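# Roll the cart through the door into the yellow bay

## Task

Bring the utility cart through the self-closing door into the other room and leave it parked in the yellow bay. All four of its wheels must sit fully inside the taped outline, with none resting on the tape. The case of copy paper has to rest in the cart's top tray and must not overhang any edge. The door must have swung shut before the scene is ended. Either robot or both may be used. At the end the robots must have released everything and moved away, and neither may have fallen or be left leaning. Any part of the result that stays in place only because a robot is holding or pressing it does not count.

## Robot and tools

Robots: r1 and r2 are identical Hello Robot Stretch 3 units. Each has a two-wheel differential base with a small passive omni wheel at the rear, a mast carrying a lift, and a telescoping arm that points to the robot's right side. The base cannot strafe, so reaching further forward means driving. The footprint is 0.33 m long by 0.34 m wide. An on-the-spot turn pivots about the midpoint of the drive wheels, 0.05 m behind the front edge. With the arm retracted and the wrist folded, a turn sweeps a 0.28 m radius. An unfolded, level gripper reaches beyond that circle.

Frames: the base frame sits on the floor between the drive wheels, with x forward, y to the left and z up. Odometry is the base frame as it was when the scene began. Each robot reports only in its own frames, so their relative placement has to be judged from images, lidar_m and the depth grids. hand_pose is the fingertip meeting point, expressed in the base frame.

execute_actions: the argument actions is a list holding one action object, or nothing (an empty list just reports state and images). The action has an optional key per robot, "r1" and "r2". Under each robot there are three optional keys. base takes exactly one relative command, measured from where the base last reported itself. translate_m is a straight drive in metres, from -1 to 1, with forward positive. rotate_rad is a turn in radians, from -3.2 to 3.2, with left (counter-clockwise seen from above) positive. joints holds absolute targets by name: lift_m 0 to 1.1 (arm height), arm_m 0 to 0.52 (extension), wrist_yaw_rad -1.345 to 4.42 (0 points along the arm, positive swings toward the front, 3.0 folds over the base), wrist_pitch_rad -1.57 to 0.451 (0 level, negative tips the fingers down), wrist_roll_rad -2.911 to 2.911, gripper_m -0.089 to 0.179 (larger is more open), head_pan_rad -3.953 to 1.73 (0 ahead, positive left, -1.57 along the arm) and head_tilt_rad -1.53 to 0.419 (negative looks down). contact_limits takes only arm_m, an effort percentage from 1 to 100 at which the arm halts with contact_stop. Smaller values are gentler, but a value that is too small stops the arm immediately. The optional cameras list picks which images come back: r1_head_camera, r1_nav_camera, r1_wrist_camera, the same three for r2, or "all". Leaving it out returns every camera, and [] returns none. Each action lasts at most 15 s. If a key is unknown or a value is out of range, the whole call is rejected and nothing moves. Anything you leave out of an action may keep pushing toward its earlier target.

wait: seconds from 0 to 10. The scene keeps running and the result returns the same report as an empty action. zoom_image: camera plus region [x0, y0, x1, y1] in that camera's pixels, measured from the top-left, no larger than 504 by 504. It works only on a camera with a full image in the latest result. finished_scene: scene is the integer of the current scene. It cannot be undone and should only be called once the door is shut and the robots are clear.

Results: base_status and joint_status give the outcome. done means the target was reached; for the base this only means the wheels turned the commanded amount, slip included. off_target means the motion came to rest short of the target and may still be pushing. After contact_stop, time_out or torque_fault the old target is dropped. A lift or arm that halted on contact goes limp until you command it again. on_its_own lists motions this call did not command, where "held at" gives the target being held. motor_effort is a percentage, with the peak during the action shown in brackets; these readings are noisy and biased. A positive wheel effort means pushing forward. lidar_m gives 12 distances in metres in 30-degree sectors: the 1st straight ahead, then counter-clockwise, so the 4th is left, the 7th behind and the 10th right. A "-" means nothing was detected. The scan plane is 0.17 m above the floor, and the robot's own mast and arm can block some sectors. wrist_depth_mm (45 to 1000) and head_depth_mm (280 to 4000) are 7 by 7 median depth grids read from the top-left. base_odometry, turned_by_wheels and turned_by_imu report motion. base_tilt gives forward and right lean in degrees, with a fixed offset of a few degrees. The pictures line names the images in the order they appear.

Speed: the base moves fast (0.30 m/s) only when lift_m is below 0.30, arm_m below 0.03 and wrist_yaw_rad above 2.54. Otherwise it is capped near 0.10 m/s.

Gripper: to grip, command a value below the object's width. To release, command at least 0.02 above the value at which contact occurred. The reading does not prove that the gripper is holding anything.

Cautions: never drive one robot into the other. Once the bases touch, a few more millimetres counts as a hard press and ends the run. Two robots given the same drive can differ by up to 2.5 cm, which can wrench a shared load and tip a robot. Fold or unfold the wrist only with lift_m between 0.32 and 0.95, pitch at -0.4 and roll near 0. Keep pitch at -0.5 or lower whenever yaw is below -0.4. Pushing the arm against something rigid with the gripper above about 0.45 m, or driving while holding something fixed, can topple the robot. If base_tilt shows a lean, back off in small steps, free the gripper, and lower lift_m to about 0.2. Avoid dropping or slamming the paper case or the cart, and avoid holding the wrist against resistance, which can cut its torque for 10 s.

Each tool is called by a JSON object that holds its "method" and its "body", one argument or row to a line.

## Session

{"method": "execute_actions", "body": {
  "actions": []
}}

Scene clock: 0.00 s.
r1.base_odometry: x=+0.000 y=+0.000 heading=+0.000 (m, m, rad; r1's odometry frame)
r1.turned_by_wheels: +0.000 (rad since the last result)
r1.turned_by_imu: +0.000 (rad since the last result)
r1.base_tilt: forward=+0.9 right=-2.5 (deg)
r1.lidar_m: 1.74 2.52 3.57 1.55 1.19 1.17 0.92 0.71 0.69 0.73 1.06 1.64
r1.head_depth_mm: 1558 1569 1565 1545 1552 1540 1533 / 1648 1681 1661 1659 1664 1651 1641 / 1675 1813 1801 1781 1770 1758 1748 / 1661 1948 1928 1919 1921 1897 1887 / 1675 2105 2107 2083 2074 2054 2020 / 1682 2278 2309 2282 2267 2262 2145 / 1683 2433 2563 2535 2512 2467 2177
r1.base_status: not commanded
r1.joint_positions: lift_m=+0.420 arm_m=+0.001 wrist_yaw_rad=+3.133 wrist_pitch_rad=-0.373 wrist_roll_rad=-0.016 gripper_m=+0.037 head_pan_rad=+0.003 head_tilt_rad=-0.002
r1.joint_status: not commanded
r1.motor_effort: left_wheel=+1 right_wheel=+0 lift_m=+22 arm_m=-1 wrist_yaw_rad=+0 wrist_pitch_rad=+8 wrist_roll_rad=+0 gripper_m=+0 head_pan_rad=+1 head_tilt_rad=+2 (%)
r1.hand_pose: x=-0.0193 y=+0.0839 z=+0.4428 quat_wxyz=(+0.134, +0.690, +0.130, +0.700) (m; r1's base frame)
r1.wrist_depth_mm: 868 - - - - - - / 915 - - - - - - / 903 - - - - - - / 963 - - - - - - / 836 828 802 812 824 779 780 / 703 686 - 695 651 669 651 / 582 590 573 580 571 572 576
r2.base_odometry: x=+0.000 y=+0.000 heading=+0.000 (m, m, rad; r2's odometry frame)
r2.turned_by_wheels: +0.000 (rad since the last result)
r2.turned_by_imu: +0.000 (rad since the last result)
r2.base_tilt: forward=-0.6 right=+0.3 (deg)
r2.lidar_m: 1.98 1.65 1.65 1.85 2.53 2.52 2.82 1.15 1.17 2.71 2.26 2.25
r2.head_depth_mm: 2010 2284 2287 2340 2318 2311 2233 / 2005 2472 2467 2470 2488 2478 2258 / 1998 2652 2679 2686 2698 2695 2241 / 2014 2603 2617 2623 2605 2619 2262 / 2017 2277 2278 2293 2313 2320 2210 / 1967 2041 2047 2052 2066 2079 2041 / 1815 1854 1850 1839 1863 1860 1883
r2.base_status: not commanded
r2.joint_positions: lift_m=+0.374 arm_m=-0.001 wrist_yaw_rad=+3.115 wrist_pitch_rad=-0.360 wrist_roll_rad=+0.003 gripper_m=+0.037 head_pan_rad=+0.008 head_tilt_rad=-0.015
r2.joint_status: not commanded
r2.motor_effort: left_wheel=+0 right_wheel=+0 lift_m=+26 arm_m=+0 wrist_yaw_rad=+1 wrist_pitch_rad=+5 wrist_roll_rad=+0 gripper_m=+0 head_pan_rad=+0 head_tilt_rad=+2 (%)
r2.hand_pose: x=-0.0152 y=+0.0872 z=+0.4001 quat_wxyz=(+0.136, +0.698, +0.117, +0.693) (m; r2's base frame)
r2.wrist_depth_mm: - - - - - - - / - - - - - - - / - - - - - - - / - - - - - - - / 797 806 - 824 849 832 855 / 657 676 - 689 693 695 695 / 568 574 - 573 559 587 586
pictures: r1_head_camera (sideways: a quarter turn clockwise sets it upright), r1_nav_camera (sideways: a quarter turn counterclockwise sets it upright), r1_wrist_camera, r2_head_camera (sideways: a quarter turn clockwise sets it upright), r2_nav_camera (sideways: a quarter turn counterclockwise sets it upright), r2_wrist_camera
Images, in order (width x height): r1_head_camera 896x504, r1_nav_camera 672x504, r1_wrist_camera 644x364, r2_head_camera 896x504, r2_nav_camera 672x504, r2_wrist_camera 644x364.

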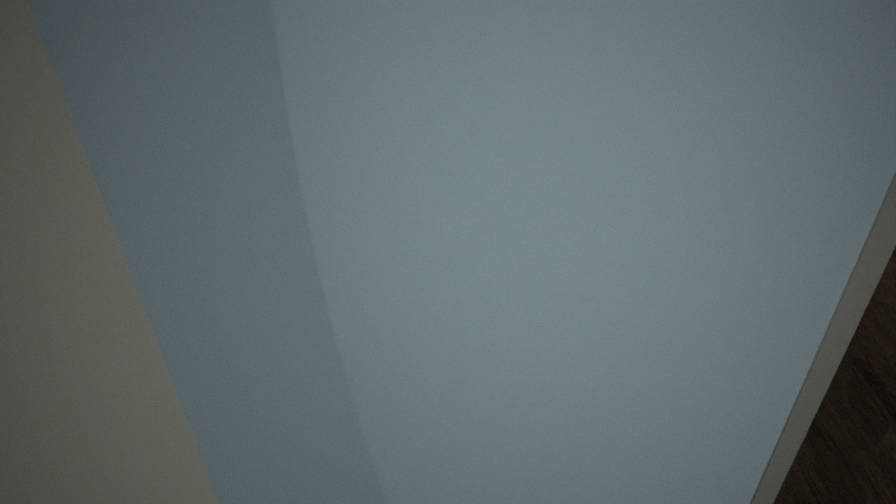

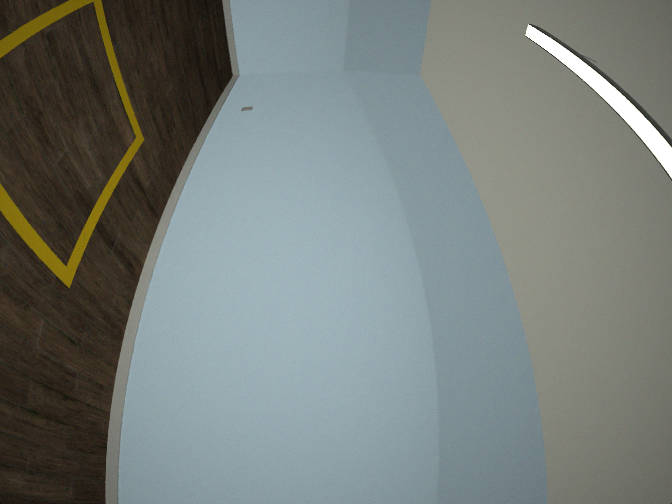

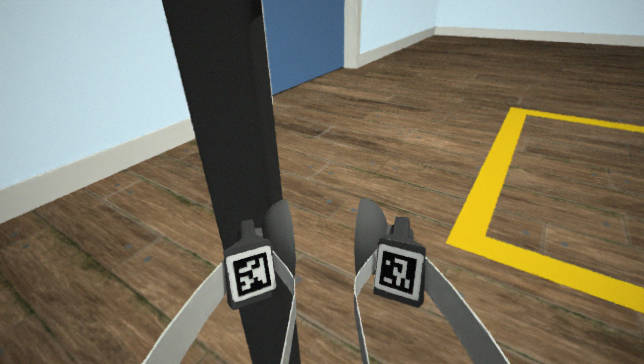

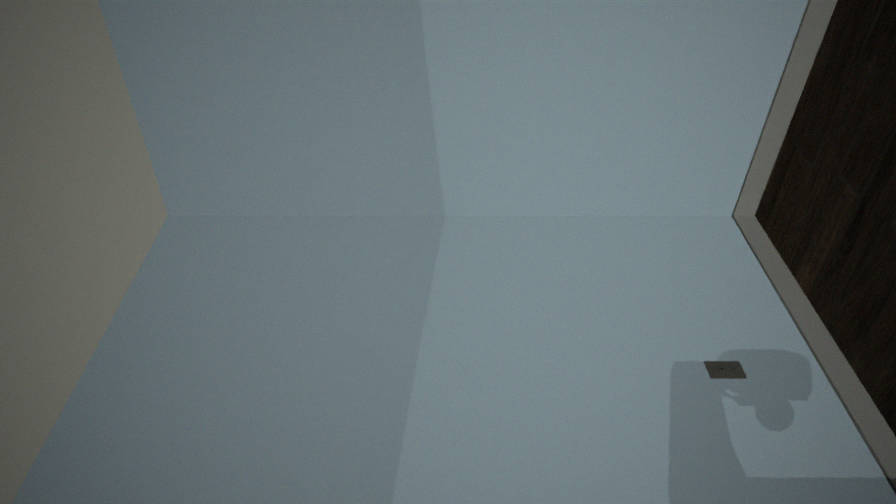

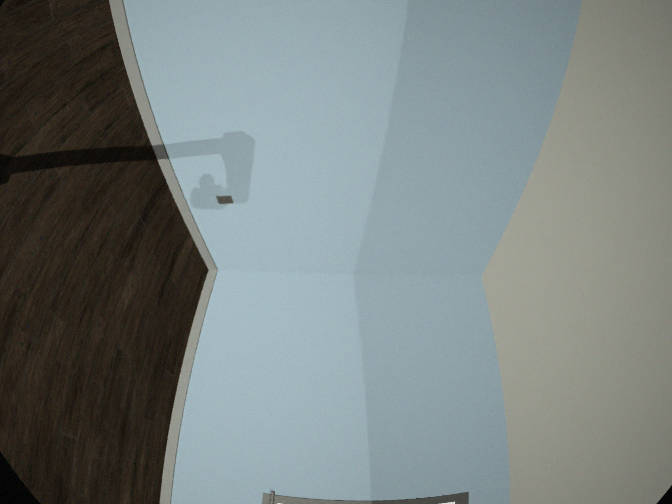

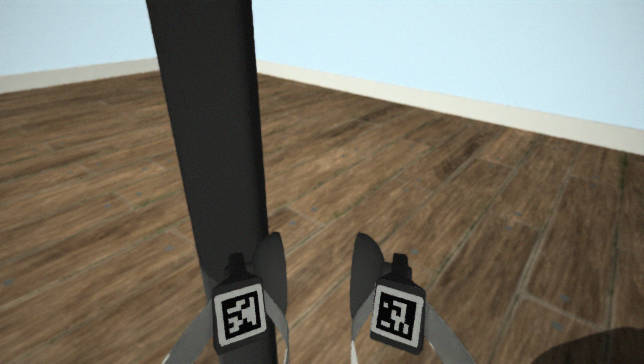

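{"method": "execute_actions", "body": {
  "actions": [
    {"r1":{"base":{"rotate_rad":1.0},"joints":{"lift_m":0.25,"head_tilt_rad":-0.6}},"r2":{"base":{"rotate_rad":-2.3},"joints":{"lift_m":0.25,"head_tilt_rad":-0.5}}}
  ],
  "cameras": ["r1_nav_camera","r2_nav_camera","r2_head_camera"]
}}

Scene clock: 4.93 s.
r1.base_odometry: x=+0.000 y=+0.000 heading=+1.000 (m, m, rad; r1's odometry frame)
r1.turned_by_wheels: +1.000 (rad since the last result)
r1.turned_by_imu: +0.989 (rad since the last result)
r1.base_tilt: forward=+0.8 right=-2.5 (deg)
r1.lidar_m: 4.01 1.63 1.20 1.17 0.97 0.71 0.69 0.72 1.00 1.65 1.71 2.37
r1.head_depth_mm: 3301 3595 3539 2393 1810 1442 1200 / 3346 3639 3528 2382 1802 1436 1204 / 3367 3639 3539 2391 1804 1453 1205 / 3313 3671 3541 2394 1816 1446 1202 / 3345 3674 3549 2395 1795 1448 1205 / 3307 3671 3551 2401 1794 1449 1205 / 3031 3063 3078 2390 1799 1449 1204
r1.base_status: done
r1.joint_positions: lift_m=+0.251 arm_m=+0.001 wrist_yaw_rad=+3.133 wrist_pitch_rad=-0.374 wrist_roll_rad=-0.016 gripper_m=+0.037 head_pan_rad=+0.003 head_tilt_rad=-0.593
r1.joint_status: all done
r1.motor_effort: left_wheel=-2(6) right_wheel=+4(7) lift_m=+13(18) arm_m=-1(1) wrist_yaw_rad=+0(0) wrist_pitch_rad=+8(8) wrist_roll_rad=+0(0) gripper_m=+0(1) head_pan_rad=+0(1) head_tilt_rad=-3(26) (%)
r1.hand_pose: x=-0.0193 y=+0.0838 z=+0.2732 quat_wxyz=(+0.134, +0.690, +0.130, +0.700) (m; r1's base frame)
r1.wrist_depth_mm: 773 - - - - - - / 779 - - - - - - / 775 958 - 951 937 936 910 / 709 741 715 717 711 679 691 / 591 580 575 566 580 555 544 / 479 496 - 502 - 467 449 / 425 - - - 401 395 390
r2.base_odometry: x=+0.000 y=+0.000 heading=-2.300 (m, m, rad; r2's odometry frame)
r2.turned_by_wheels: -2.300 (rad since the last result)
r2.turned_by_imu: -2.331 (rad since the last result)
r2.base_tilt: forward=-0.5 right=+0.0 (deg)
r2.lidar_m: 1.15 3.25 2.35 2.25 2.32 1.71 1.65 1.70 2.30 2.52 2.62 3.50
r2.head_depth_mm: 3757 - - 2828 2068 1614 1344 / 3777 - - 2812 2058 1620 1333 / 3668 - 1704 1890 1962 1613 1332 / 3686 3876 1451 1600 1533 1565 1328 / 3680 3881 1492 1675 1736 1603 1327 / 3642 3996 1560 1682 1829 1603 1329 / 3620 3919 - 2769 2043 1598 1323
r2.base_status: done
r2.joint_positions: lift_m=+0.250 arm_m=-0.001 wrist_yaw_rad=+3.115 wrist_pitch_rad=-0.361 wrist_roll_rad=+0.003 gripper_m=+0.037 head_pan_rad=+0.008 head_tilt_rad=-0.494
r2.joint_status: all done
r2.motor_effort: left_wheel=+5(17) right_wheel=-3(10) lift_m=+23(24) arm_m=-1(0) wrist_yaw_rad=-1(1) wrist_pitch_rad=+6(6) wrist_roll_rad=+0(0) gripper_m=-1(0) head_pan_rad=+0(0) head_tilt_rad=-3(34) (%)
r2.hand_pose: x=-0.0152 y=+0.0870 z=+0.2758 quat_wxyz=(+0.137, +0.698, +0.118, +0.693) (m; r2's base frame)
r2.wrist_depth_mm: - - - - - - - / - - - - - - - / - - - - - - - / 770 780 - 782 800 798 819 / 609 608 - 624 633 632 639 / 507 507 - 524 530 518 521 / 445 - - - - 445 446
pictures: r1_nav_camera (sideways: a quarter turn counterclockwise sets it upright), r2_head_camera (sideways: a quarter turn clockwise sets it upright), r2_nav_camera (sideways: a quarter turn counterclockwise sets it upright)
camera_calibration (this result's frames):
r1_nav_camera: T_world_to_cam=[[0.533782, 0.00972473, 0.845566, -1.06181], [0.0275949, -0.999602, -0.00592358, 0.0612455], [0.845172, 0.0264952, -0.533838, 0.649244], [0, 0, 0, 1]] pos_world=[0.0163626, 0.054345, 1.24479]
r2_head_camera: T_world_to_cam=[[-0.496239, -0.0123005, -0.868099, 1.15097], [0.0207385, 0.999446, -0.0260166, 0.0343931], [0.867938, -0.0309135, -0.495709, 0.60226], [0, 0, 0, 1]] pos_world=[0.0477194, -0.00159855, 1.2986]
r2_nav_camera: T_world_to_cam=[[0.513882, 0.024791, 0.857503, -1.07557], [-0.00812982, -0.999397, 0.0337653, 0.00760243], [0.857822, -0.0243227, -0.513371, 0.622998], [0, 0, 0, 1]] pos_world=[0.0183574, 0.0494154, 1.24188]
Images, in order (width x height): r1_nav_camera 672x504, r2_head_camera 896x504, r2_nav_camera 672x504.

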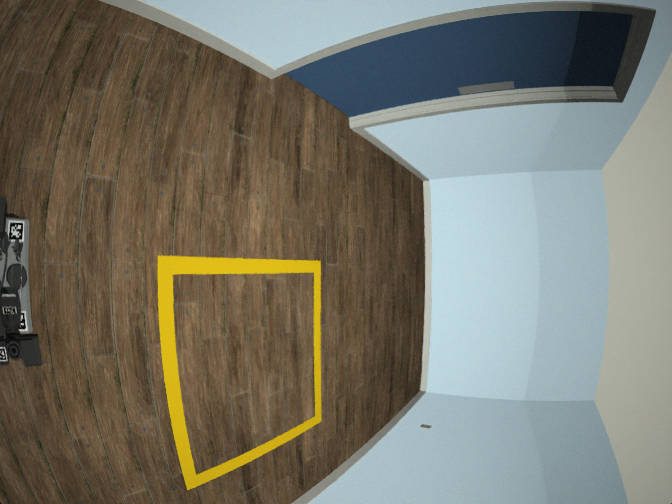

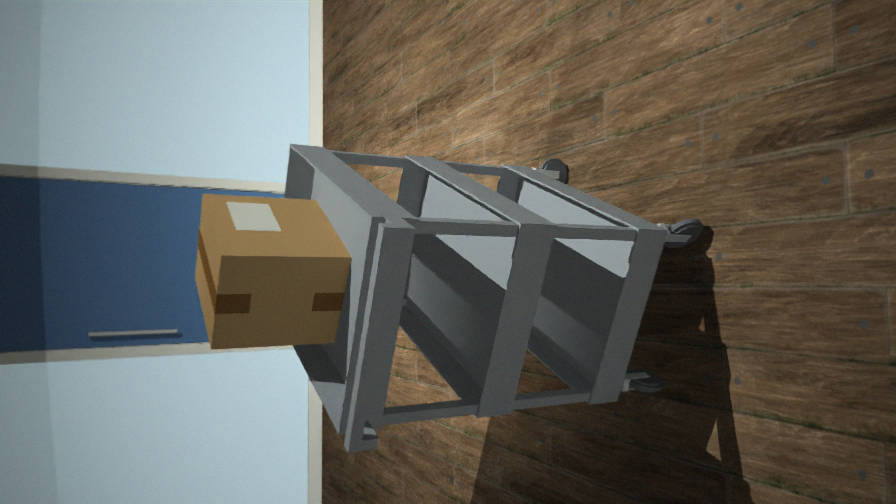

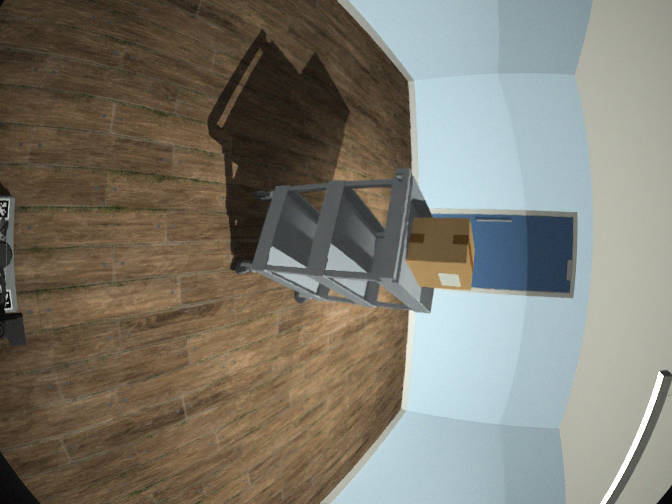

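{"method": "execute_actions", "body": {
  "actions": [
    {"r1":{"base":{"translate_m":0.95}},"r2":{"base":{"rotate_rad":1.0}}}
  ],
  "cameras": []
}}

{"method": "execute_actions", "body": {
  "actions": [
    {"r1":{"base":{"translate_m":0.9}},"r2":{"base":{"translate_m":0.5}}}
  ],
  "cameras": []
}}

{"method": "execute_actions", "body": {
  "actions": [
    {"r1":{"base":{"rotate_rad":1.59}},"r2":{"base":{"rotate_rad":-1.35}}}
  ],
  "cameras": []
}}

{"method": "execute_actions", "body": {
  "actions": [
    {"r1":{"base":{"translate_m":1.0},"joints":{"head_tilt_rad":-1.0}},"r2":{"joints":{"lift_m":0.5,"head_tilt_rad":-0.8}}}
  ],
  "cameras": ["r1_nav_camera","r2_head_camera"]
}}

Scene clock: 14.87 s.
r1.base_odometry: x=+0.514 y=+0.799 heading=+1.000 (m, m, rad; r1's odometry frame)
r1.turned_by_wheels: +0.000 (rad since the last result)
r1.turned_by_imu: +0.005 (rad since the last result)
r1.base_tilt: forward=+0.9 right=-2.4 (deg)
r1.lidar_m: 3.08 1.66 1.27 1.15 1.20 1.66 1.63 1.70 1.71 1.66 1.73 2.40
r1.head_depth_mm: 2537 2788 3063 2383 1790 1445 1205 / 2534 2792 3087 2377 1799 1436 1206 / 2554 2788 3079 2398 1788 1446 1205 / 2564 2817 3091 2395 1801 1442 1203 / 2559 2824 3110 2395 1799 1449 1204 / 2574 2817 3114 2402 1792 1451 1203 / 2564 2817 2965 2396 1797 1445 1208
r1.base_status: done
r1.joint_positions: lift_m=+0.251 arm_m=+0.001 wrist_yaw_rad=+3.133 wrist_pitch_rad=-0.374 wrist_roll_rad=-0.016 gripper_m=+0.037 head_pan_rad=+0.003 head_tilt_rad=-0.593
r1.joint_status: not commanded
r1.motor_effort: left_wheel=-2(5) right_wheel=+4(10) lift_m=+13(13) arm_m=+0(0) wrist_yaw_rad=+0(0) wrist_pitch_rad=+8(8) wrist_roll_rad=+0(0) gripper_m=-1(1) head_pan_rad=+0(0) head_tilt_rad=-2(2) (%)
r1.hand_pose: x=-0.0193 y=+0.0838 z=+0.2732 quat_wxyz=(+0.134, +0.690, +0.130, +0.700) (m; r1's base frame)
r1.wrist_depth_mm: - - - - - - - / - - - - - - - / - - - 943 912 899 895 / 735 732 721 714 710 694 677 / 590 576 571 571 579 551 545 / 480 499 - 498 - 463 464 / 427 - - - 402 398 392
r2.base_odometry: x=+0.000 y=+0.000 heading=-1.300 (m, m, rad; r2's odometry frame)
r2.turned_by_wheels: +1.000 (rad since the last result)
r2.turned_by_imu: +1.014 (rad since the last result)
r2.base_tilt: forward=-0.5 right=+0.2 (deg)
r2.lidar_m: 2.38 2.25 2.30 1.75 1.65 1.69 2.21 2.52 2.58 3.39 1.15 1.34
r2.head_depth_mm: 2977 3332 3731 2849 2055 1625 1346 / 2738 3053 3424 2843 2059 1612 1337 / 2558 2812 3103 2810 2041 1620 1329 / 2382 2591 2873 2793 2053 1616 1330 / 2239 2410 2645 2746 2055 1602 1328 / 2092 2252 2464 2616 2048 1601 1322 / 1982 2122 2299 2464 2029 1608 1320
r2.base_status: done
r2.joint_positions: lift_m=+0.250 arm_m=-0.001 wrist_yaw_rad=+3.115 wrist_pitch_rad=-0.361 wrist_roll_rad=+0.003 gripper_m=+0.037 head_pan_rad=+0.008 head_tilt_rad=-0.495
r2.joint_status: not commanded
r2.motor_effort: left_wheel=-4(12) right_wheel=+3(11) lift_m=+23(23) arm_m=-1(0) wrist_yaw_rad=-1(1) wrist_pitch_rad=+6(6) wrist_roll_rad=+0(0) gripper_m=+0(0) head_pan_rad=+0(0) head_tilt_rad=-3(3) (%)
r2.hand_pose: x=-0.0152 y=+0.0870 z=+0.2758 quat_wxyz=(+0.137, +0.698, +0.118, +0.693) (m; r2's base frame)
r2.wrist_depth_mm: - - - - - - - / - - - - - - - / - - - - - - - / 774 767 - 788 803 815 808 / 610 617 - 621 626 639 641 / 507 506 - 524 527 522 528 / 444 - - - - 442 447
pictures: none
No camera images: the call's "cameras" was empty. Leave "cameras" out to get every camera's image.

Scene clock: 19.57 s.
r1.base_odometry: x=+1.000 y=+1.556 heading=+0.999 (m, m, rad; r1's odometry frame)
r1.turned_by_wheels: +0.000 (rad since the last result)
r1.turned_by_imu: +0.004 (rad since the last result)
r1.base_tilt: forward=+0.9 right=-2.4 (deg)
r1.lidar_m: 2.22 1.57 1.16 1.21 1.26 1.64 2.52 2.34 1.73 1.68 1.76 2.29
r1.head_depth_mm: 1808 1997 2222 2371 1799 1440 1203 / 1803 1993 2220 2383 1805 1439 1206 / 1820 2005 2227 2380 1799 1443 1204 / 1828 2011 2236 2378 1803 1444 1207 / 1829 2014 2245 2394 1807 1439 1203 / 1817 2023 2265 2392 1801 1449 1208 / 1841 2026 2256 2397 1800 1448 1200
r1.base_status: done
r1.joint_positions: lift_m=+0.251 arm_m=+0.001 wrist_yaw_rad=+3.133 wrist_pitch_rad=-0.374 wrist_roll_rad=-0.016 gripper_m=+0.037 head_pan_rad=+0.003 head_tilt_rad=-0.594
r1.joint_status: not commanded
r1.motor_effort: left_wheel=-2(7) right_wheel=+3(10) lift_m=+13(13) arm_m=-1(0) wrist_yaw_rad=+0(1) wrist_pitch_rad=+8(8) wrist_roll_rad=+0(0) gripper_m=-1(0) head_pan_rad=+0(0) head_tilt_rad=-2(2) (%)
r1.hand_pose: x=-0.0193 y=+0.0838 z=+0.2732 quat_wxyz=(+0.134, +0.690, +0.130, +0.700) (m; r1's base frame)
r1.wrist_depth_mm: - - - - - - - / - - - - - - - / - - - 968 932 916 902 / 727 728 714 714 695 690 685 / 589 579 579 566 580 556 550 / 483 495 - 497 - 464 463 / 430 - - - 404 400 395
r2.base_odometry: x=+0.134 y=-0.482 heading=-1.300 (m, m, rad; r2's odometry frame)
r2.turned_by_wheels: +0.000 (rad since the last result)
r2.turned_by_imu: +0.003 (rad since the last result)
r2.base_tilt: forward=-0.5 right=+0.2 (deg)
r2.lidar_m: 1.94 1.82 1.87 2.04 1.93 1.98 2.59 2.94 3.01 1.01 1.01 2.77
r2.head_depth_mm: 2425 2688 3066 2837 2046 1619 1343 / 2228 2471 2764 2835 2058 1622 1336 / 2059 2240 2494 2677 2053 1606 1332 / 1915 2087 2297 2523 2047 1603 1329 / 1803 1947 2141 2342 2036 1603 1330 / 1691 1832 1984 2172 2032 1608 1325 / 1589 1697 1854 2008 2042 1607 1322
r2.base_status: done
r2.joint_positions: lift_m=+0.250 arm_m=-0.001 wrist_yaw_rad=+3.115 wrist_pitch_rad=-0.361 wrist_roll_rad=+0.003 gripper_m=+0.037 head_pan_rad=+0.008 head_tilt_rad=-0.495
r2.joint_status: not commanded
r2.motor_effort: left_wheel=-5(11) right_wheel=+4(11) lift_m=+23(23) arm_m=-1(1) wrist_yaw_rad=+0(0) wrist_pitch_rad=+6(6) wrist_roll_rad=-1(0) gripper_m=+0(0) head_pan_rad=+0(0) head_tilt_rad=-3(3) (%)
r2.hand_pose: x=-0.0152 y=+0.0870 z=+0.2758 quat_wxyz=(+0.137, +0.698, +0.118, +0.693) (m; r2's base frame)
r2.wrist_depth_mm: - - - - - - - / - - - - - - - / - - - - - - - / 770 785 - 798 809 798 799 / 606 610 - 632 633 635 635 / 504 507 - 523 530 519 527 / 443 - - - - 442 447
pictures: none
No camera images: the call's "cameras" was empty. Leave "cameras" out to get every camera's image.

Scene clock: 21.87 s.
r1.base_odometry: x=+1.000 y=+1.556 heading=+2.589 (m, m, rad; r1's odometry frame)
r1.turned_by_wheels: +1.590 (rad since the last result)
r1.turned_by_imu: +1.570 (rad since the last result)
r1.base_tilt: forward=+0.9 right=-2.5 (deg)
r1.lidar_m: 1.21 1.27 1.65 2.52 2.32 1.73 1.68 1.76 2.28 2.22 1.56 1.16
r1.head_depth_mm: 939 1012 1113 1249 1432 1441 1202 / 972 1073 1191 1328 1477 1447 1202 / 977 1077 1202 1353 1553 1441 1208 / 979 1078 1205 1358 1568 1444 1204 / 981 1086 1206 1365 1567 1447 1204 / 985 1088 1214 1371 1576 1435 1210 / 990 1098 1223 1382 1538 1443 1203
r1.base_status: done
r1.joint_positions: lift_m=+0.251 arm_m=+0.001 wrist_yaw_rad=+3.133 wrist_pitch_rad=-0.374 wrist_roll_rad=-0.016 gripper_m=+0.037 head_pan_rad=+0.003 head_tilt_rad=-0.594
r1.joint_status: not commanded
r1.motor_effort: left_wheel=-1(9) right_wheel=+3(10) lift_m=+13(13) arm_m=-1(1) wrist_yaw_rad=-1(0) wrist_pitch_rad=+8(8) wrist_roll_rad=+0(0) gripper_m=+1(0) head_pan_rad=+0(0) head_tilt_rad=-2(2) (%)
r1.hand_pose: x=-0.0193 y=+0.0838 z=+0.2732 quat_wxyz=(+0.134, +0.690, +0.130, +0.700) (m; r1's base frame)
r1.wrist_depth_mm: - - - - - - - / - - - - - - - / - - - 958 941 909 889 / 752 724 719 713 707 684 685 / 587 587 569 562 583 565 550 / 485 497 - 497 - 463 463 / 424 - - - 404 402 395
r2.base_odometry: x=+0.134 y=-0.482 heading=-2.650 (m, m, rad; r2's odometry frame)
r2.turned_by_wheels: -1.350 (rad since the last result)
r2.turned_by_imu: -1.368 (rad since the last result)
r2.base_tilt: forward=-0.3 right=+0.1 (deg)
r2.lidar_m: 1.01 3.90 2.27 1.84 1.83 2.01 1.94 1.93 2.11 2.97 2.95 3.23
r2.head_depth_mm: - - - 2821 2064 1616 1341 / - - - 2823 2053 1624 1340 / 3965 - 3818 1162 1617 1520 1328 / 3737 3964 1318 1272 1406 1514 1327 / 3595 3791 1276 1269 1391 1511 1324 / 3477 3720 3784 1150 1358 1510 1332 / 3342 3608 3823 2623 2038 1597 1329
r2.base_status: done
r2.joint_positions: lift_m=+0.250 arm_m=-0.001 wrist_yaw_rad=+3.115 wrist_pitch_rad=-0.361 wrist_roll_rad=+0.003 gripper_m=+0.037 head_pan_rad=+0.008 head_tilt_rad=-0.495
r2.joint_status: not commanded
r2.motor_effort: left_wheel=+4(17) right_wheel=-3(9) lift_m=+23(23) arm_m=-1(1) wrist_yaw_rad=+1(1) wrist_pitch_rad=+6(6) wrist_roll_rad=+0(1) gripper_m=+0(0) head_pan_rad=+0(0) head_tilt_rad=-3(3) (%)
r2.hand_pose: x=-0.0152 y=+0.0870 z=+0.2758 quat_wxyz=(+0.137, +0.698, +0.118, +0.693) (m; r2's base frame)
r2.wrist_depth_mm: - - - - - - - / - - - - - - - / - - - - - - - / 767 790 - 794 801 815 816 / 610 618 - 625 636 631 637 / 505 504 - 526 532 520 527 / 441 - - - - 441 444
pictures: none
No camera images: the call's "cameras" was empty. Leave "cameras" out to get every camera's image.

Scene clock: 26.87 s.
r1.base_odometry: x=+0.149 y=+2.081 heading=+2.589 (m, m, rad; r1's odometry frame)
r1.turned_by_wheels: +0.000 (rad since the last result)
r1.turned_by_imu: +0.004 (rad since the last result)
r1.base_tilt: forward=+0.8 right=-2.6 (deg)
r1.lidar_m: 0.22 0.23 0.32 0.60 2.60 2.74 2.67 2.79 2.32 0.48 0.30 0.23
r1.head_depth_mm: - - - 311 418 704 1043 / - - - 313 423 715 1072 / - - - 315 427 729 1081 / - - - 312 432 744 1084 / - - - 314 437 758 1077 / - - - 316 442 775 1075 / - - - 319 447 790 1072
r1.base_status: done
r1.joint_positions: lift_m=+0.251 arm_m=+0.001 wrist_yaw_rad=+3.133 wrist_pitch_rad=-0.374 wrist_roll_rad=-0.016 gripper_m=+0.037 head_pan_rad=+0.003 head_tilt_rad=-0.988
r1.joint_status: all done
r1.motor_effort: left_wheel=-2(5) right_wheel=+2(10) lift_m=+13(13) arm_m=-1(1) wrist_yaw_rad=-1(0) wrist_pitch_rad=+8(8) wrist_roll_rad=+0(0) gripper_m=-1(0) head_pan_rad=+0(0) head_tilt_rad=-5(24) (%)
r1.hand_pose: x=-0.0193 y=+0.0838 z=+0.2732 quat_wxyz=(+0.134, +0.690, +0.130, +0.700) (m; r1's base frame)
r1.wrist_depth_mm: - - - - 562 438 285 / - - - - 601 437 285 / - - - 947 644 441 287 / 747 736 724 709 675 441 289 / 587 580 581 564 585 444 288 / 486 498 - 499 - 433 289 / 427 - - - 398 386 290
r2.base_odometry: x=+0.134 y=-0.482 heading=-2.650 (m, m, rad; r2's odometry frame)
r2.turned_by_wheels: +0.000 (rad since the last result)
r2.turned_by_imu: +0.000 (rad since the last result)
r2.base_tilt: forward=-0.3 right=+0.3 (deg)
r2.lidar_m: 1.01 3.90 2.27 1.84 1.83 2.01 1.94 1.93 2.11 2.97 2.94 3.24
r2.head_depth_mm: - 3106 2333 1872 1548 1338 1170 / - 3085 2294 1853 1541 1329 1166 / 3903 1052 1449 1707 1543 1323 1160 / 1155 1189 1442 1583 1543 1324 1157 / 1110 1187 1435 1578 1536 1318 1158 / 1312 1097 1356 1688 1526 1312 1149 / 3416 2960 2257 1831 1519 1311 1153
r2.base_status: not commanded
r2.joint_positions: lift_m=+0.500 arm_m=-0.001 wrist_yaw_rad=+3.115 wrist_pitch_rad=-0.361 wrist_roll_rad=+0.003 gripper_m=+0.037 head_pan_rad=+0.008 head_tilt_rad=-0.790
r2.joint_status: all done
r2.motor_effort: left_wheel=+5(5) right_wheel=-4(4) lift_m=+29(32) arm_m=-1(0) wrist_yaw_rad=+1(1) wrist_pitch_rad=+6(6) wrist_roll_rad=-1(0) gripper_m=+0(0) head_pan_rad=-1(0) head_tilt_rad=-6(27) (%)
r2.hand_pose: x=-0.0152 y=+0.0870 z=+0.5255 quat_wxyz=(+0.137, +0.698, +0.118, +0.693) (m; r2's base frame)
r2.wrist_depth_mm: - - - - - - - / - - - - - - - / - - - - - - - / - - - - - - - / - - - - - - - / 813 834 - 850 852 852 858 / 711 710 - 712 684 723 723
pictures: r1_nav_camera (sideways: a quarter turn counterclockwise sets it upright), r2_head_camera (sideways: a quarter turn clockwise sets it upright)
camera_calibration (this result's frames):
r1_nav_camera: T_world_to_cam=[[0.818384, 0.0106544, 0.574573, -0.710373], [0.0234302, -0.999615, -0.0148364, 0.0728689], [0.574193, 0.0256042, -0.818319, 1.02091], [0, 0, 0, 1]] pos_world=[-0.00654784, 0.05427, 1.24467]
r2_head_camera: T_world_to_cam=[[-0.727496, -0.0142242, -0.685964, 0.914963], [0.0119005, 0.999373, -0.0333441, 0.0439752], [0.686009, -0.032421, -0.726871, 0.90408], [0, 0, 0, 1]] pos_world=[0.044902, -0.00162177, 1.28625]
Images, in order (width x height): r1_nav_camera 672x504, r2_head_camera 896x504.

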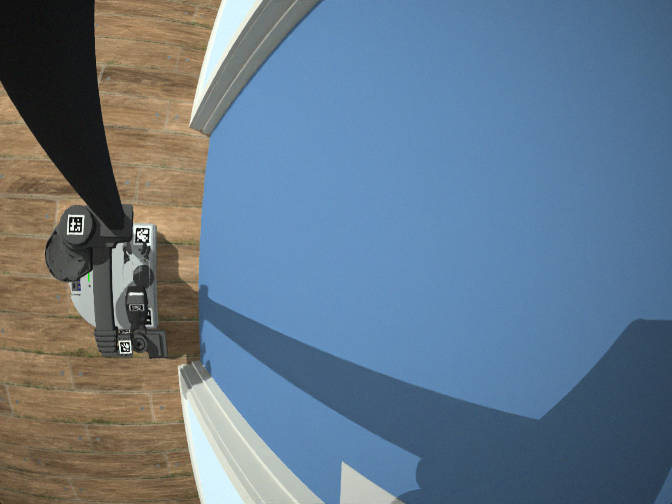

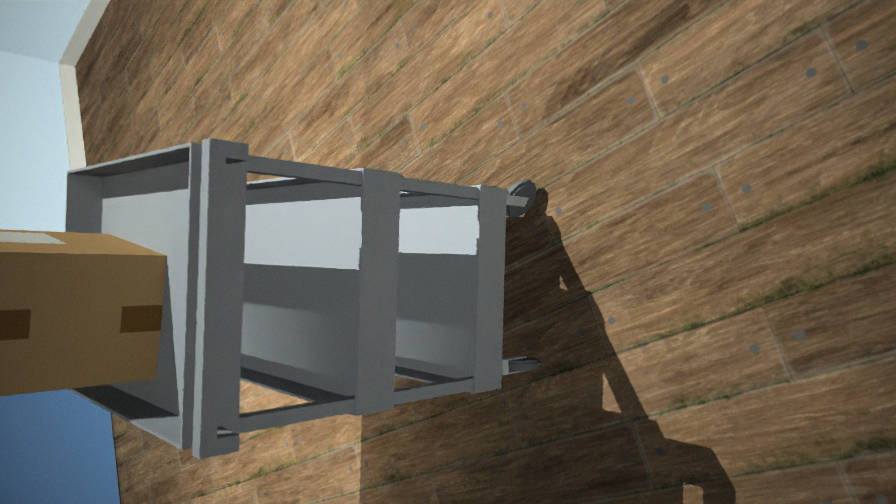

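{"method": "execute_actions", "body": {
  "actions": [
    {"r1":{"base":{"rotate_rad":0.15},"joints":{"lift_m":0.33}},"r2":{"joints":{"wrist_yaw_rad":1.57,"gripper_m":0.15,"lift_m":0.3}}}
  ],
  "cameras": []
}}

{"method": "execute_actions", "body": {
  "actions": [
    {"r1":{"base":{"translate_m":0.8}},"r2":{"base":{"translate_m":0.6},"joints":{"wrist_pitch_rad":0,"head_tilt_rad":-1.0}}}
  ],
  "cameras": ["r1_nav_camera","r2_nav_camera","r2_wrist_camera"]
}}

Scene clock: 32.47 s.
r1.base_odometry: x=+0.149 y=+2.081 heading=+2.739 (m, m, rad; r1's odometry frame)
r1.turned_by_wheels: +0.150 (rad since the last result)
r1.turned_by_imu: +0.149 (rad since the last result)
r1.base_tilt: forward=+0.9 right=-2.4 (deg)
r1.lidar_m: 0.22 0.25 0.39 2.40 2.77 2.67 2.67 2.74 2.26 0.37 0.27 0.22
r1.head_depth_mm: - - - 299 378 591 1018 / - - - 304 397 638 1065 / - - - 310 417 693 1070 / - - - 317 440 758 1079 / - - - 323 465 837 1084 / - - - 336 495 932 1076 / - - 290 351 526 1057 1074
r1.base_status: done
r1.joint_positions: lift_m=+0.329 arm_m=+0.001 wrist_yaw_rad=+3.133 wrist_pitch_rad=-0.374 wrist_roll_rad=-0.016 gripper_m=+0.037 head_pan_rad=+0.003 head_tilt_rad=-0.988
r1.joint_status: all done
r1.motor_effort: left_wheel=-1(8) right_wheel=+3(7) lift_m=+29(30) arm_m=+0(1) wrist_yaw_rad=+0(0) wrist_pitch_rad=+8(8) wrist_roll_rad=+1(0) gripper_m=-2(0) head_pan_rad=+0(0) head_tilt_rad=-5(4) (%)
r1.hand_pose: x=-0.0193 y=+0.0838 z=+0.3521 quat_wxyz=(+0.134, +0.690, +0.130, +0.700) (m; r1's base frame)
r1.wrist_depth_mm: - - - - - 508 354 / - - - - - 541 348 / - - - - - 572 342 / 906 877 873 848 790 571 337 / 702 689 698 675 703 555 332 / 581 575 - 573 551 521 327 / 497 490 - 512 480 448 322
r2.base_odometry: x=+0.134 y=-0.482 heading=-2.650 (m, m, rad; r2's odometry frame)
r2.turned_by_wheels: +0.000 (rad since the last result)
r2.turned_by_imu: +0.000 (rad since the last result)
r2.base_tilt: forward=-0.4 right=+0.1 (deg)
r2.lidar_m: 1.01 3.91 2.27 1.84 1.84 2.01 1.94 1.92 2.11 2.96 2.94 3.24
r2.head_depth_mm: - 3075 2331 1861 1554 1332 1172 / - 3064 2303 1846 1547 1328 1168 / 3860 1053 1445 1713 1540 1324 1166 / 1158 1193 1440 1578 1546 1322 1156 / 1107 1184 1435 1571 1539 1312 1156 / 1314 1100 1363 1676 1526 1312 1154 / 3432 2852 2263 1824 1522 1309 1150
r2.base_status: not commanded
r2.joint_positions: lift_m=+0.300 arm_m=-0.001 wrist_yaw_rad=+1.572 wrist_pitch_rad=-0.361 wrist_roll_rad=+0.003 gripper_m=+0.150 head_pan_rad=+0.008 head_tilt_rad=-0.790
r2.joint_status: all done
r2.motor_effort: left_wheel=+5(5) right_wheel=-4(3) lift_m=+23(22) arm_m=+0(0) wrist_yaw_rad=-2(4) wrist_pitch_rad=+6(6) wrist_roll_rad=+0(0) gripper_m=+0(93) head_pan_rad=+0(1) head_tilt_rad=-6(6) (%)
r2.hand_pose: x=+0.2098 y=-0.1440 z=+0.3257 quat_wxyz=(+0.581, +0.582, -0.402, +0.401) (m; r2's base frame)
r2.wrist_depth_mm: - - - - - - - / - - - - - - - / - - - - - - - / 868 873 877 896 894 898 914 / 689 689 692 695 702 716 719 / 576 573 582 583 589 - 590 / 503 473 490 496 496 485 516
pictures: none
No camera images: the call's "cameras" was empty. Leave "cameras" out to get every camera's image.

Scene clock: 41.40 s.
r1.base_odometry: x=-0.587 y=+2.394 heading=+2.740 (m, m, rad; r1's odometry frame)
r1.turned_by_wheels: +0.001 (rad since the last result)
r1.turned_by_imu: -0.208 (rad since the last result)
r1.base_tilt: forward=+0.7 right=-2.4 (deg)
r1.lidar_m: - - 0.15 0.19 2.57 2.97 2.84 2.92 2.33 0.25 0.15 -
r1.head_depth_mm: - - - - - - 852 / - - - - - - 598 / - - - - - - 509 / - - - - - - 448 / - - - - - - - / - - - - - - 1038 / - - - - - - 1034
r1.base_status: translate_m off_target (by the wheels' count: +0.7998 of +0.8000)
r1.joint_positions: lift_m=+0.330 arm_m=+0.001 wrist_yaw_rad=+3.133 wrist_pitch_rad=-0.375 wrist_roll_rad=-0.016 gripper_m=+0.037 head_pan_rad=+0.005 head_tilt_rad=-1.026
r1.joint_status: not commanded
r1.on_its_own: left_wheel is at rest, and its effort (+39) is outside its rest range (-18 to +18)
r1.motor_effort: left_wheel=+39(66) right_wheel=+5(49) lift_m=+22(29) arm_m=+0(1) wrist_yaw_rad=+0(16) wrist_pitch_rad=+9(9) wrist_roll_rad=+0(0) gripper_m=-1(1) head_pan_rad=-1(18) head_tilt_rad=+10(14) (%)
r1.hand_pose: x=-0.0192 y=+0.0837 z=+0.3523 quat_wxyz=(+0.134, +0.690, +0.130, +0.700) (m; r1's base frame)
r1.wrist_depth_mm: - - - 559 230 124 84 / - - - 610 236 125 85 / - - - 664 241 127 86 / 868 887 866 713 246 128 87 / 707 696 680 686 221 130 87 / 579 578 - 570 244 132 88 / 494 491 - 516 262 124 88
r2.base_odometry: x=-0.395 y=-0.765 heading=-2.650 (m, m, rad; r2's odometry frame)
r2.turned_by_wheels: +0.000 (rad since the last result)
r2.turned_by_imu: +0.004 (rad since the last result)
r2.base_tilt: forward=-0.3 right=+0.2 (deg)
r2.lidar_m: 0.41 0.43 2.53 2.06 2.05 2.25 2.51 2.48 2.74 2.75 2.73 0.42
r2.head_depth_mm: 2586 2131 1738 1511 1387 1246 1128 / 930 761 674 698 1364 1237 1136 / 901 790 674 927 1025 1237 1135 / 607 727 669 921 1149 1237 1121 / 606 720 667 923 1165 1228 1117 / 617 722 664 930 1098 1225 1109 / 653 739 660 787 1316 1218 1110
r2.base_status: done
r2.joint_positions: lift_m=+0.300 arm_m=-0.001 wrist_yaw_rad=+1.572 wrist_pitch_rad=-0.025 wrist_roll_rad=+0.003 gripper_m=+0.150 head_pan_rad=+0.008 head_tilt_rad=-0.988
r2.joint_status: all done
r2.motor_effort: left_wheel=+4(11) right_wheel=-4(4) lift_m=+23(23) arm_m=+0(1) wrist_yaw_rad=-2(3) wrist_pitch_rad=+9(9) wrist_roll_rad=+0(1) gripper_m=+0(1) head_pan_rad=+0(0) head_tilt_rad=-7(25) (%)
r2.hand_pose: x=+0.2342 y=-0.1439 z=+0.4084 quat_wxyz=(+0.506, +0.507, -0.494, +0.493) (m; r2's base frame)
r2.wrist_depth_mm: - - - - - - - / 313 310 309 306 - - - / 321 319 318 315 - - - / - - - - - - - / - - 935 925 - - - / 963 676 688 645 - - - / 467 496 522 501 766 731 812
pictures: r1_nav_camera (sideways: a quarter turn counterclockwise sets it upright), r2_nav_camera (sideways: a quarter turn counterclockwise sets it upright), r2_wrist_camera
camera_calibration (this result's frames):
r1_nav_camera: T_world_to_cam=[[0.839287, 0.0123087, 0.54355, -0.670085], [0.0247496, -0.999572, -0.0155801, 0.0738284], [0.543125, 0.0265288, -0.839232, 1.04828], [0, 0, 0, 1]] pos_world=[-0.0087833, 0.054235, 1.24513]
r2_nav_camera: T_world_to_cam=[[0.858717, 0.0276612, 0.511704, -0.627035], [0.00983085, -0.999248, 0.0375187, 0.00262975], [0.512357, -0.0271874, -0.858342, 1.07377], [0, 0, 0, 1]] pos_world=[-0.0117342, 0.0491654, 1.24242]
r2_wrist_camera: T_world_to_cam=[[-0.00737866, -0.99981, 0.0180593, -0.14952], [-0.143893, -0.0168103, -0.98945, 0.484094], [0.989566, -0.00989944, -0.143742, -0.00936823], [0, 0, 0, 1]] pos_world=[0.0778251, -0.141446, 0.48034]
Images, in order (width x height): r1_nav_camera 672x504, r2_nav_camera 672x504, r2_wrist_camera 644x364.

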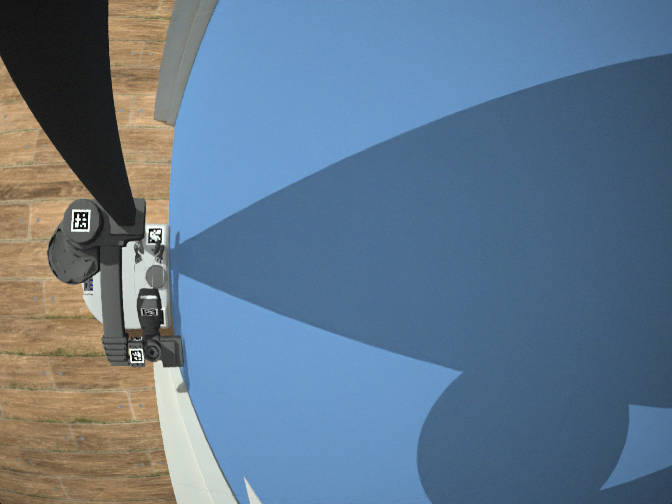

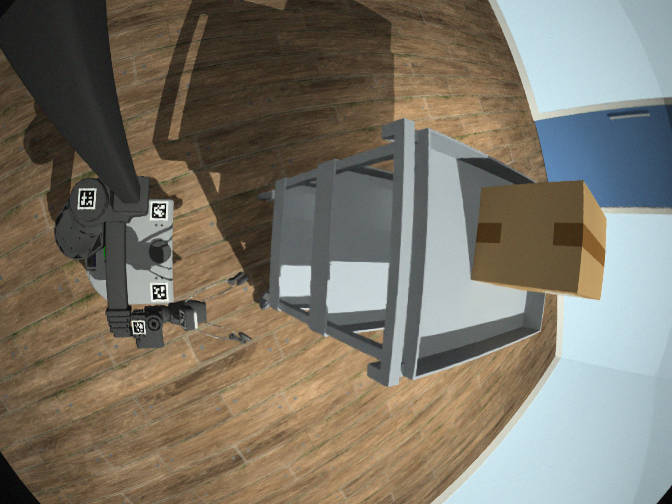

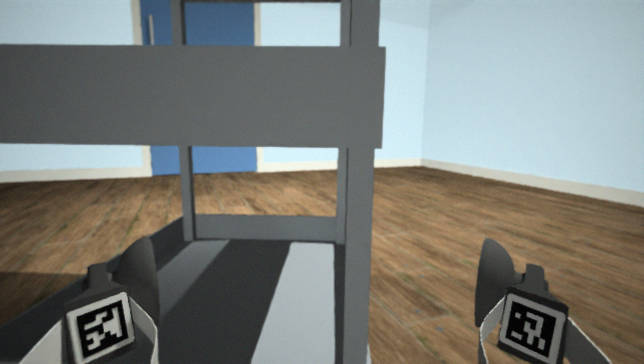

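{"method": "execute_actions", "body": {
  "actions": [
    {"r1":{"base":{"translate_m":-0.3},"joints":{"head_tilt_rad":-1.3}},"r2":{"base":{"translate_m":0.17},"joints":{"lift_m":0.26,"arm_m":0.035}}}
  ],
  "cameras": ["r1_nav_camera"]
}}

{"method": "execute_actions", "body": {
  "actions": [
    {"r1":{"base":{"rotate_rad":0.2}},"r2":{"joints":{"gripper_m":-0.02}}}
  ],
  "cameras": []
}}

{"method": "execute_actions", "body": {
  "actions": [
    {"r1":{"base":{"translate_m":0.45}},"r2":{"base":{"rotate_rad":0.45}}}
  ],
  "cameras": ["r1_nav_camera","r2_nav_camera","r2_wrist_camera"]
}}

Scene clock: 49.90 s.
r1.base_odometry: x=-0.311 y=+2.277 heading=+2.740 (m, m, rad; r1's odometry frame)
r1.turned_by_wheels: +0.000 (rad since the last result)
r1.turned_by_imu: -0.001 (rad since the last result)
r1.base_tilt: forward=+0.8 right=-2.5 (deg)
r1.lidar_m: 0.35 0.36 0.48 0.94 2.57 2.66 2.54 2.62 2.34 1.18 0.42 0.36
r1.head_depth_mm: 349 448 623 896 1224 1159 1094 / 348 446 620 1015 1234 1160 1087 / 347 444 616 1007 1238 - 1076 / 345 442 612 995 1239 - - / 344 440 609 987 1232 - - / 342 438 605 974 1234 1175 - / 341 436 600 965 1240 1163 -
r1.base_status: done
r1.joint_positions: lift_m=+0.330 arm_m=+0.001 wrist_yaw_rad=+3.133 wrist_pitch_rad=-0.375 wrist_roll_rad=-0.016 gripper_m=+0.037 head_pan_rad=+0.001 head_tilt_rad=-1.285
r1.joint_status: all done
r1.motor_effort: left_wheel=+1(27) right_wheel=+0(5) lift_m=+22(22) arm_m=+0(0) wrist_yaw_rad=+0(0) wrist_pitch_rad=+9(9) wrist_roll_rad=+0(0) gripper_m=-1(1) head_pan_rad=+2(2) head_tilt_rad=-6(22) (%)
r1.hand_pose: x=-0.0192 y=+0.0837 z=+0.3523 quat_wxyz=(+0.134, +0.690, +0.130, +0.700) (m; r1's base frame)
r1.wrist_depth_mm: - - - - 866 553 408 / - - - - 909 592 410 / - - - - 898 615 416 / 892 870 864 870 770 622 420 / 696 698 695 685 696 616 424 / 586 576 - 565 545 552 424 / 497 496 - 513 482 476 428
r2.base_odometry: x=-0.545 y=-0.845 heading=-2.650 (m, m, rad; r2's odometry frame)
r2.turned_by_wheels: +0.000 (rad since the last result)
r2.turned_by_imu: +0.001 (rad since the last result)
r2.base_tilt: forward=-0.5 right=+0.1 (deg)
r2.lidar_m: 0.24 0.25 0.35 2.12 2.11 2.31 2.67 2.65 2.91 2.68 2.67 0.24
r2.head_depth_mm: 2575 2132 654 558 473 1224 1125 / 2578 775 676 587 494 1196 1152 / 808 769 672 585 470 908 1126 / 439 513 629 582 455 1072 1119 / 439 521 626 579 454 999 1117 / 446 532 636 578 452 997 1117 / 454 542 648 576 455 1170 1109
r2.base_status: done
r2.joint_positions: lift_m=+0.260 arm_m=+0.035 wrist_yaw_rad=+1.571 wrist_pitch_rad=-0.024 wrist_roll_rad=+0.003 gripper_m=+0.150 head_pan_rad=+0.008 head_tilt_rad=-0.988
r2.joint_status: all done
r2.motor_effort: left_wheel=+4(12) right_wheel=-3(4) lift_m=+23(27) arm_m=+3(3) wrist_yaw_rad=-1(2) wrist_pitch_rad=+8(9) wrist_roll_rad=-1(0) gripper_m=+0(0) head_pan_rad=-1(0) head_tilt_rad=-6(6) (%)
r2.hand_pose: x=+0.2342 y=-0.1795 z=+0.3686 quat_wxyz=(+0.505, +0.507, -0.494, +0.493) (m; r2's base frame)
r2.wrist_depth_mm: 142 141 139 139 - - - / 146 144 143 142 - - - / - - - 153 - - - / - - - 157 - - - / - 777 767 160 - - - / 537 600 605 165 908 - 949 / 476 436 462 170 697 670 741
pictures: r1_nav_camera (sideways: a quarter turn counterclockwise sets it upright)
camera_calibration (this result's frames):
r1_nav_camera: T_world_to_cam=[[0.950518, 0.00855145, 0.310551, -0.367281], [0.0155528, -0.999677, -0.0200756, 0.079731], [0.310279, 0.0239121, -0.950345, 1.19406], [0, 0, 0, 1]] pos_world=[-0.0226242, 0.0542937, 1.25043]
Images, in order (width x height): r1_nav_camera 672x504.

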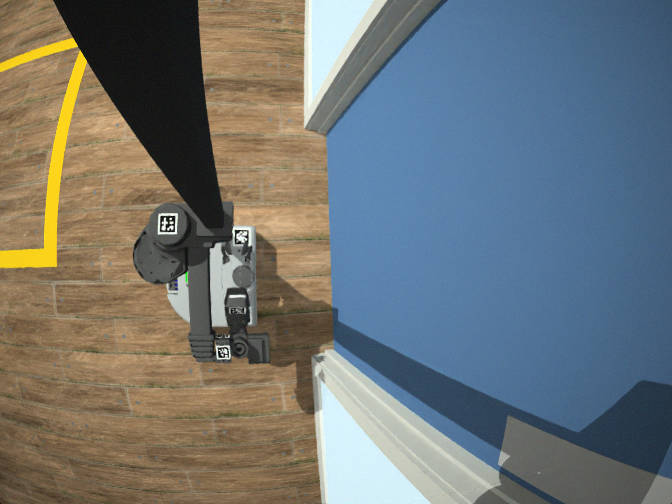

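Scene clock: 52.10 s.
r1.base_odometry: x=-0.311 y=+2.277 heading=+2.940 (m, m, rad; r1's odometry frame)
r1.turned_by_wheels: +0.200 (rad since the last result)
r1.turned_by_imu: +0.198 (rad since the last result)
r1.base_tilt: forward=+0.8 right=-2.5 (deg)
r1.lidar_m: 0.35 0.39 0.61 2.50 2.75 2.56 2.54 2.76 2.25 0.65 0.42 0.35
r1.head_depth_mm: 328 413 555 849 1215 1161 1094 / 335 424 576 897 1228 1161 1086 / 342 436 598 950 1236 - 1077 / 350 448 621 1014 1234 - - / 358 461 647 1081 1238 - - / 366 475 673 1160 1237 1170 - / 374 489 704 1247 1239 1164 -
r1.base_status: done
r1.joint_positions: lift_m=+0.330 arm_m=+0.001 wrist_yaw_rad=+3.133 wrist_pitch_rad=-0.375 wrist_roll_rad=-0.016 gripper_m=+0.037 head_pan_rad=+0.001 head_tilt_rad=-1.285
r1.joint_status: not commanded
r1.motor_effort: left_wheel=-2(5) right_wheel=+3(5) lift_m=+22(22) arm_m=+0(0) wrist_yaw_rad=+0(0) wrist_pitch_rad=+9(9) wrist_roll_rad=+0(0) gripper_m=+0(2) head_pan_rad=+2(2) head_tilt_rad=-6(6) (%)
r1.hand_pose: x=-0.0192 y=+0.0837 z=+0.3523 quat_wxyz=(+0.134, +0.690, +0.130, +0.700) (m; r1's base frame)
r1.wrist_depth_mm: - - - - - 701 492 / - - - - - 705 519 / - - - - - 662 520 / 915 866 848 862 825 682 506 / 701 696 700 679 711 663 508 / 586 578 - 573 544 551 498 / 493 494 - 518 480 486 464
r2.base_odometry: x=-0.545 y=-0.845 heading=-2.650 (m, m, rad; r2's odometry frame)
r2.turned_by_wheels: +0.000 (rad since the last result)
r2.turned_by_imu: +0.000 (rad since the last result)
r2.base_tilt: forward=-0.4 right=+0.3 (deg)
r2.lidar_m: 0.24 0.25 0.35 2.12 2.11 2.32 2.67 2.65 2.91 2.68 2.67 0.24
r2.head_depth_mm: 2587 2132 653 557 473 1226 1124 / 2564 773 675 587 493 1197 1147 / 808 772 672 584 470 1048 1134 / 440 513 630 582 455 1067 1124 / 439 521 627 580 454 1002 1125 / 445 532 636 577 453 999 1107 / 454 543 646 575 455 1164 1103
r2.base_status: not commanded
r2.joint_positions: lift_m=+0.260 arm_m=+0.035 wrist_yaw_rad=+1.559 wrist_pitch_rad=-0.024 wrist_roll_rad=+0.003 gripper_m=-0.019 head_pan_rad=+0.008 head_tilt_rad=-0.988
r2.joint_status: all done
r2.on_its_own: wrist_yaw_rad is at rest, and its effort (+14) is outside its rest range (-12 to +12)
r2.motor_effort: left_wheel=+3(4) right_wheel=+0(4) lift_m=+23(23) arm_m=+2(4) wrist_yaw_rad=+14(15) wrist_pitch_rad=+8(8) wrist_roll_rad=-1(0) gripper_m=-20(98) head_pan_rad=+0(0) head_tilt_rad=-6(6) (%)
r2.hand_pose: x=+0.2342 y=-0.1828 z=+0.3686 quat_wxyz=(+0.508, +0.504, -0.497, +0.490) (m; r2's base frame)
r2.wrist_depth_mm: 140 140 139 139 - - - / 144 143 142 142 - - - / - - - 152 - - - / - - - 156 - - - / - 752 765 159 - - - / 532 601 600 163 937 931 941 / 455 449 434 170 663 710 713
pictures: none
No camera images: the call's "cameras" was empty. Leave "cameras" out to get every camera's image.

Scene clock: 57.60 s.
r1.base_odometry: x=-0.752 y=+2.367 heading=+2.942 (m, m, rad; r1's odometry frame)
r1.turned_by_wheels: +0.002 (rad since the last result)
r1.turned_by_imu: -0.006 (rad since the last result)
r1.base_tilt: forward=+0.8 right=-2.4 (deg)
r1.lidar_m: - - 0.15 0.19 2.68 2.95 2.93 2.85 0.38 0.21 0.15 -
r1.head_depth_mm: - - - - 511 1150 1085 / - - - - 489 1163 1086 / - - - - 473 - 1076 / - - - - 458 - 1074 / - - - - 445 - - / - - - - 434 1171 - / - - - - 424 1164 1078
r1.base_status: translate_m off_target (by the wheels' count: +0.4497 of +0.4500)
r1.joint_positions: lift_m=+0.330 arm_m=+0.001 wrist_yaw_rad=+3.133 wrist_pitch_rad=-0.375 wrist_roll_rad=-0.016 gripper_m=+0.037 head_pan_rad=+0.001 head_tilt_rad=-1.289
r1.joint_status: not commanded
r1.on_its_own: left_wheel is at rest, and its effort (+58) is outside its rest range (-18 to +18)
r1.motor_effort: left_wheel=+58(68) right_wheel=+3(43) lift_m=+22(23) arm_m=+0(0) wrist_yaw_rad=-1(17) wrist_pitch_rad=+9(9) wrist_roll_rad=+0(0) gripper_m=-1(0) head_pan_rad=+2(2) head_tilt_rad=-5(6) (%)
r1.hand_pose: x=-0.0194 y=+0.0837 z=+0.3524 quat_wxyz=(+0.134, +0.689, +0.130, +0.700) (m; r1's base frame)
r1.wrist_depth_mm: - - - 514 233 121 81 / - - - 549 238 122 82 / - - - 611 242 123 82 / 882 869 872 671 247 125 83 / 701 687 690 687 218 125 83 / 582 578 - 567 242 127 84 / 498 497 - 510 258 119 84
r2.base_odometry: x=-0.545 y=-0.845 heading=-2.200 (m, m, rad; r2's odometry frame)
r2.turned_by_wheels: +0.450 (rad since the last result)
r2.turned_by_imu: +0.454 (rad since the last result)
r2.base_tilt: forward=-0.5 right=+0.3 (deg)
r2.lidar_m: 0.34 0.53 2.14 2.11 2.24 2.70 2.65 2.82 2.72 2.67 2.84 0.31
r2.head_depth_mm: 522 646 679 599 1366 1243 1127 / 557 636 675 588 495 1238 1156 / 610 708 672 525 864 1137 1126 / 789 762 669 538 908 1217 1125 / 2520 744 666 936 1229 1228 1120 / 2487 725 610 973 1342 1222 1112 / 2460 2077 633 1542 1361 1218 1111
r2.base_status: done
r2.joint_positions: lift_m=+0.260 arm_m=+0.035 wrist_yaw_rad=+1.568 wrist_pitch_rad=-0.024 wrist_roll_rad=+0.003 gripper_m=-0.020 head_pan_rad=+0.008 head_tilt_rad=-0.988
r2.joint_status: not commanded
r2.motor_effort: left_wheel=-4(20) right_wheel=+4(29) lift_m=+23(23) arm_m=+0(3) wrist_yaw_rad=+3(63) wrist_pitch_rad=+8(8) wrist_roll_rad=+0(0) gripper_m=-9(24) head_pan_rad=-1(0) head_tilt_rad=-7(7) (%)
r2.hand_pose: x=+0.2342 y=-0.1806 z=+0.3686 quat_wxyz=(+0.506, +0.506, -0.495, +0.492) (m; r2's base frame)
r2.wrist_depth_mm: 419 264 200 177 261 - - / 412 274 211 184 272 538 - / - - - 197 - - - / - - - 202 - - - / - - 762 207 796 - - / 851 548 605 - 612 833 935 / 658 410 456 216 420 669 715
pictures: r1_nav_camera (sideways: a quarter turn counterclockwise sets it upright), r2_nav_camera (sideways: a quarter turn counterclockwise sets it upright), r2_wrist_camera
camera_calibration (this result's frames):
r1_nav_camera: T_world_to_cam=[[0.951938, 0.0088018, 0.306163, -0.361575], [0.015722, -0.999673, -0.0201443, 0.0798194], [0.305886, 0.0239896, -0.951766, 1.19593], [0, 0, 0, 1]] pos_world=[-0.0228755, 0.0542859, 1.25055]
r2_nav_camera: T_world_to_cam=[[0.858809, 0.0276618, 0.511549, -0.626833], [0.00983746, -0.999248, 0.0375184, 0.00263007], [0.512201, -0.0271888, -0.858435, 1.07389], [0, 0, 0, 1]] pos_world=[-0.011745, 0.0491653, 1.24242]
r2_wrist_camera: T_world_to_cam=[[-0.0111529, -0.999775, 0.0180496, -0.184647], [-0.143196, -0.0162678, -0.989561, 0.444067], [0.989632, -0.0136211, -0.142982, -0.0164438], [0, 0, 0, 1]] pos_world=[0.0778026, -0.177606, 0.440413]
Images, in order (width x height): r1_nav_camera 672x504, r2_nav_camera 672x504, r2_wrist_camera 644x364.

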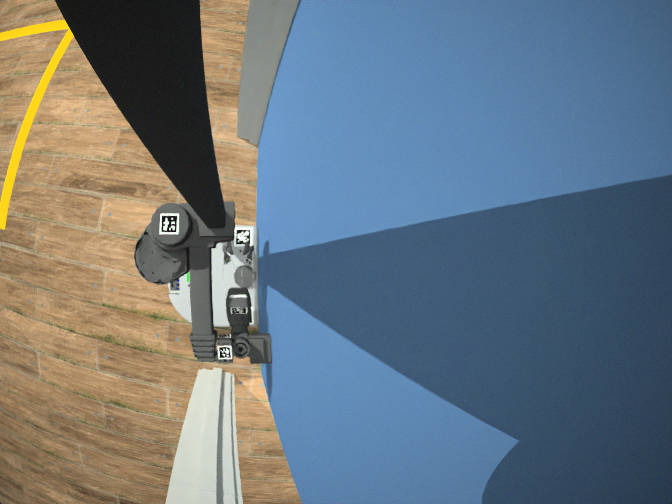

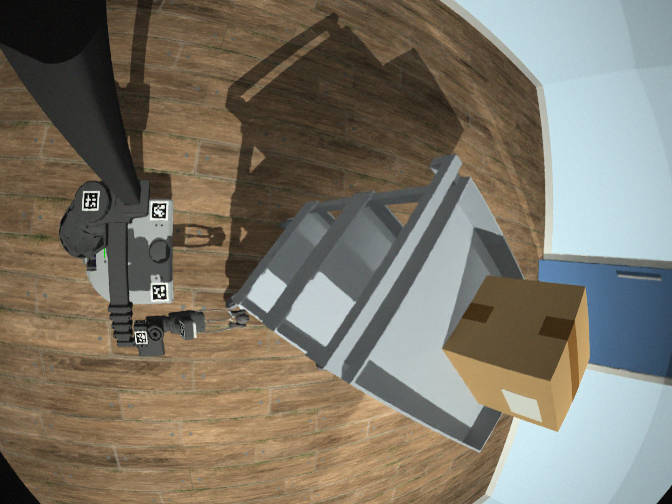

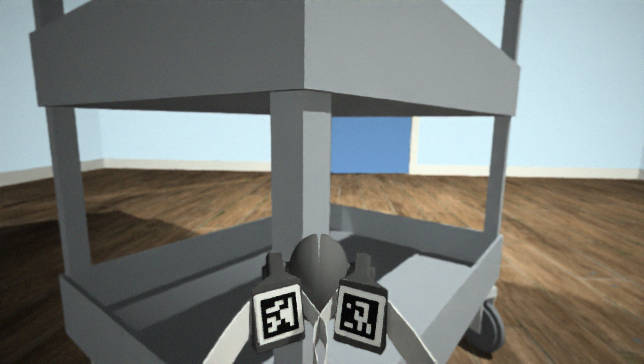

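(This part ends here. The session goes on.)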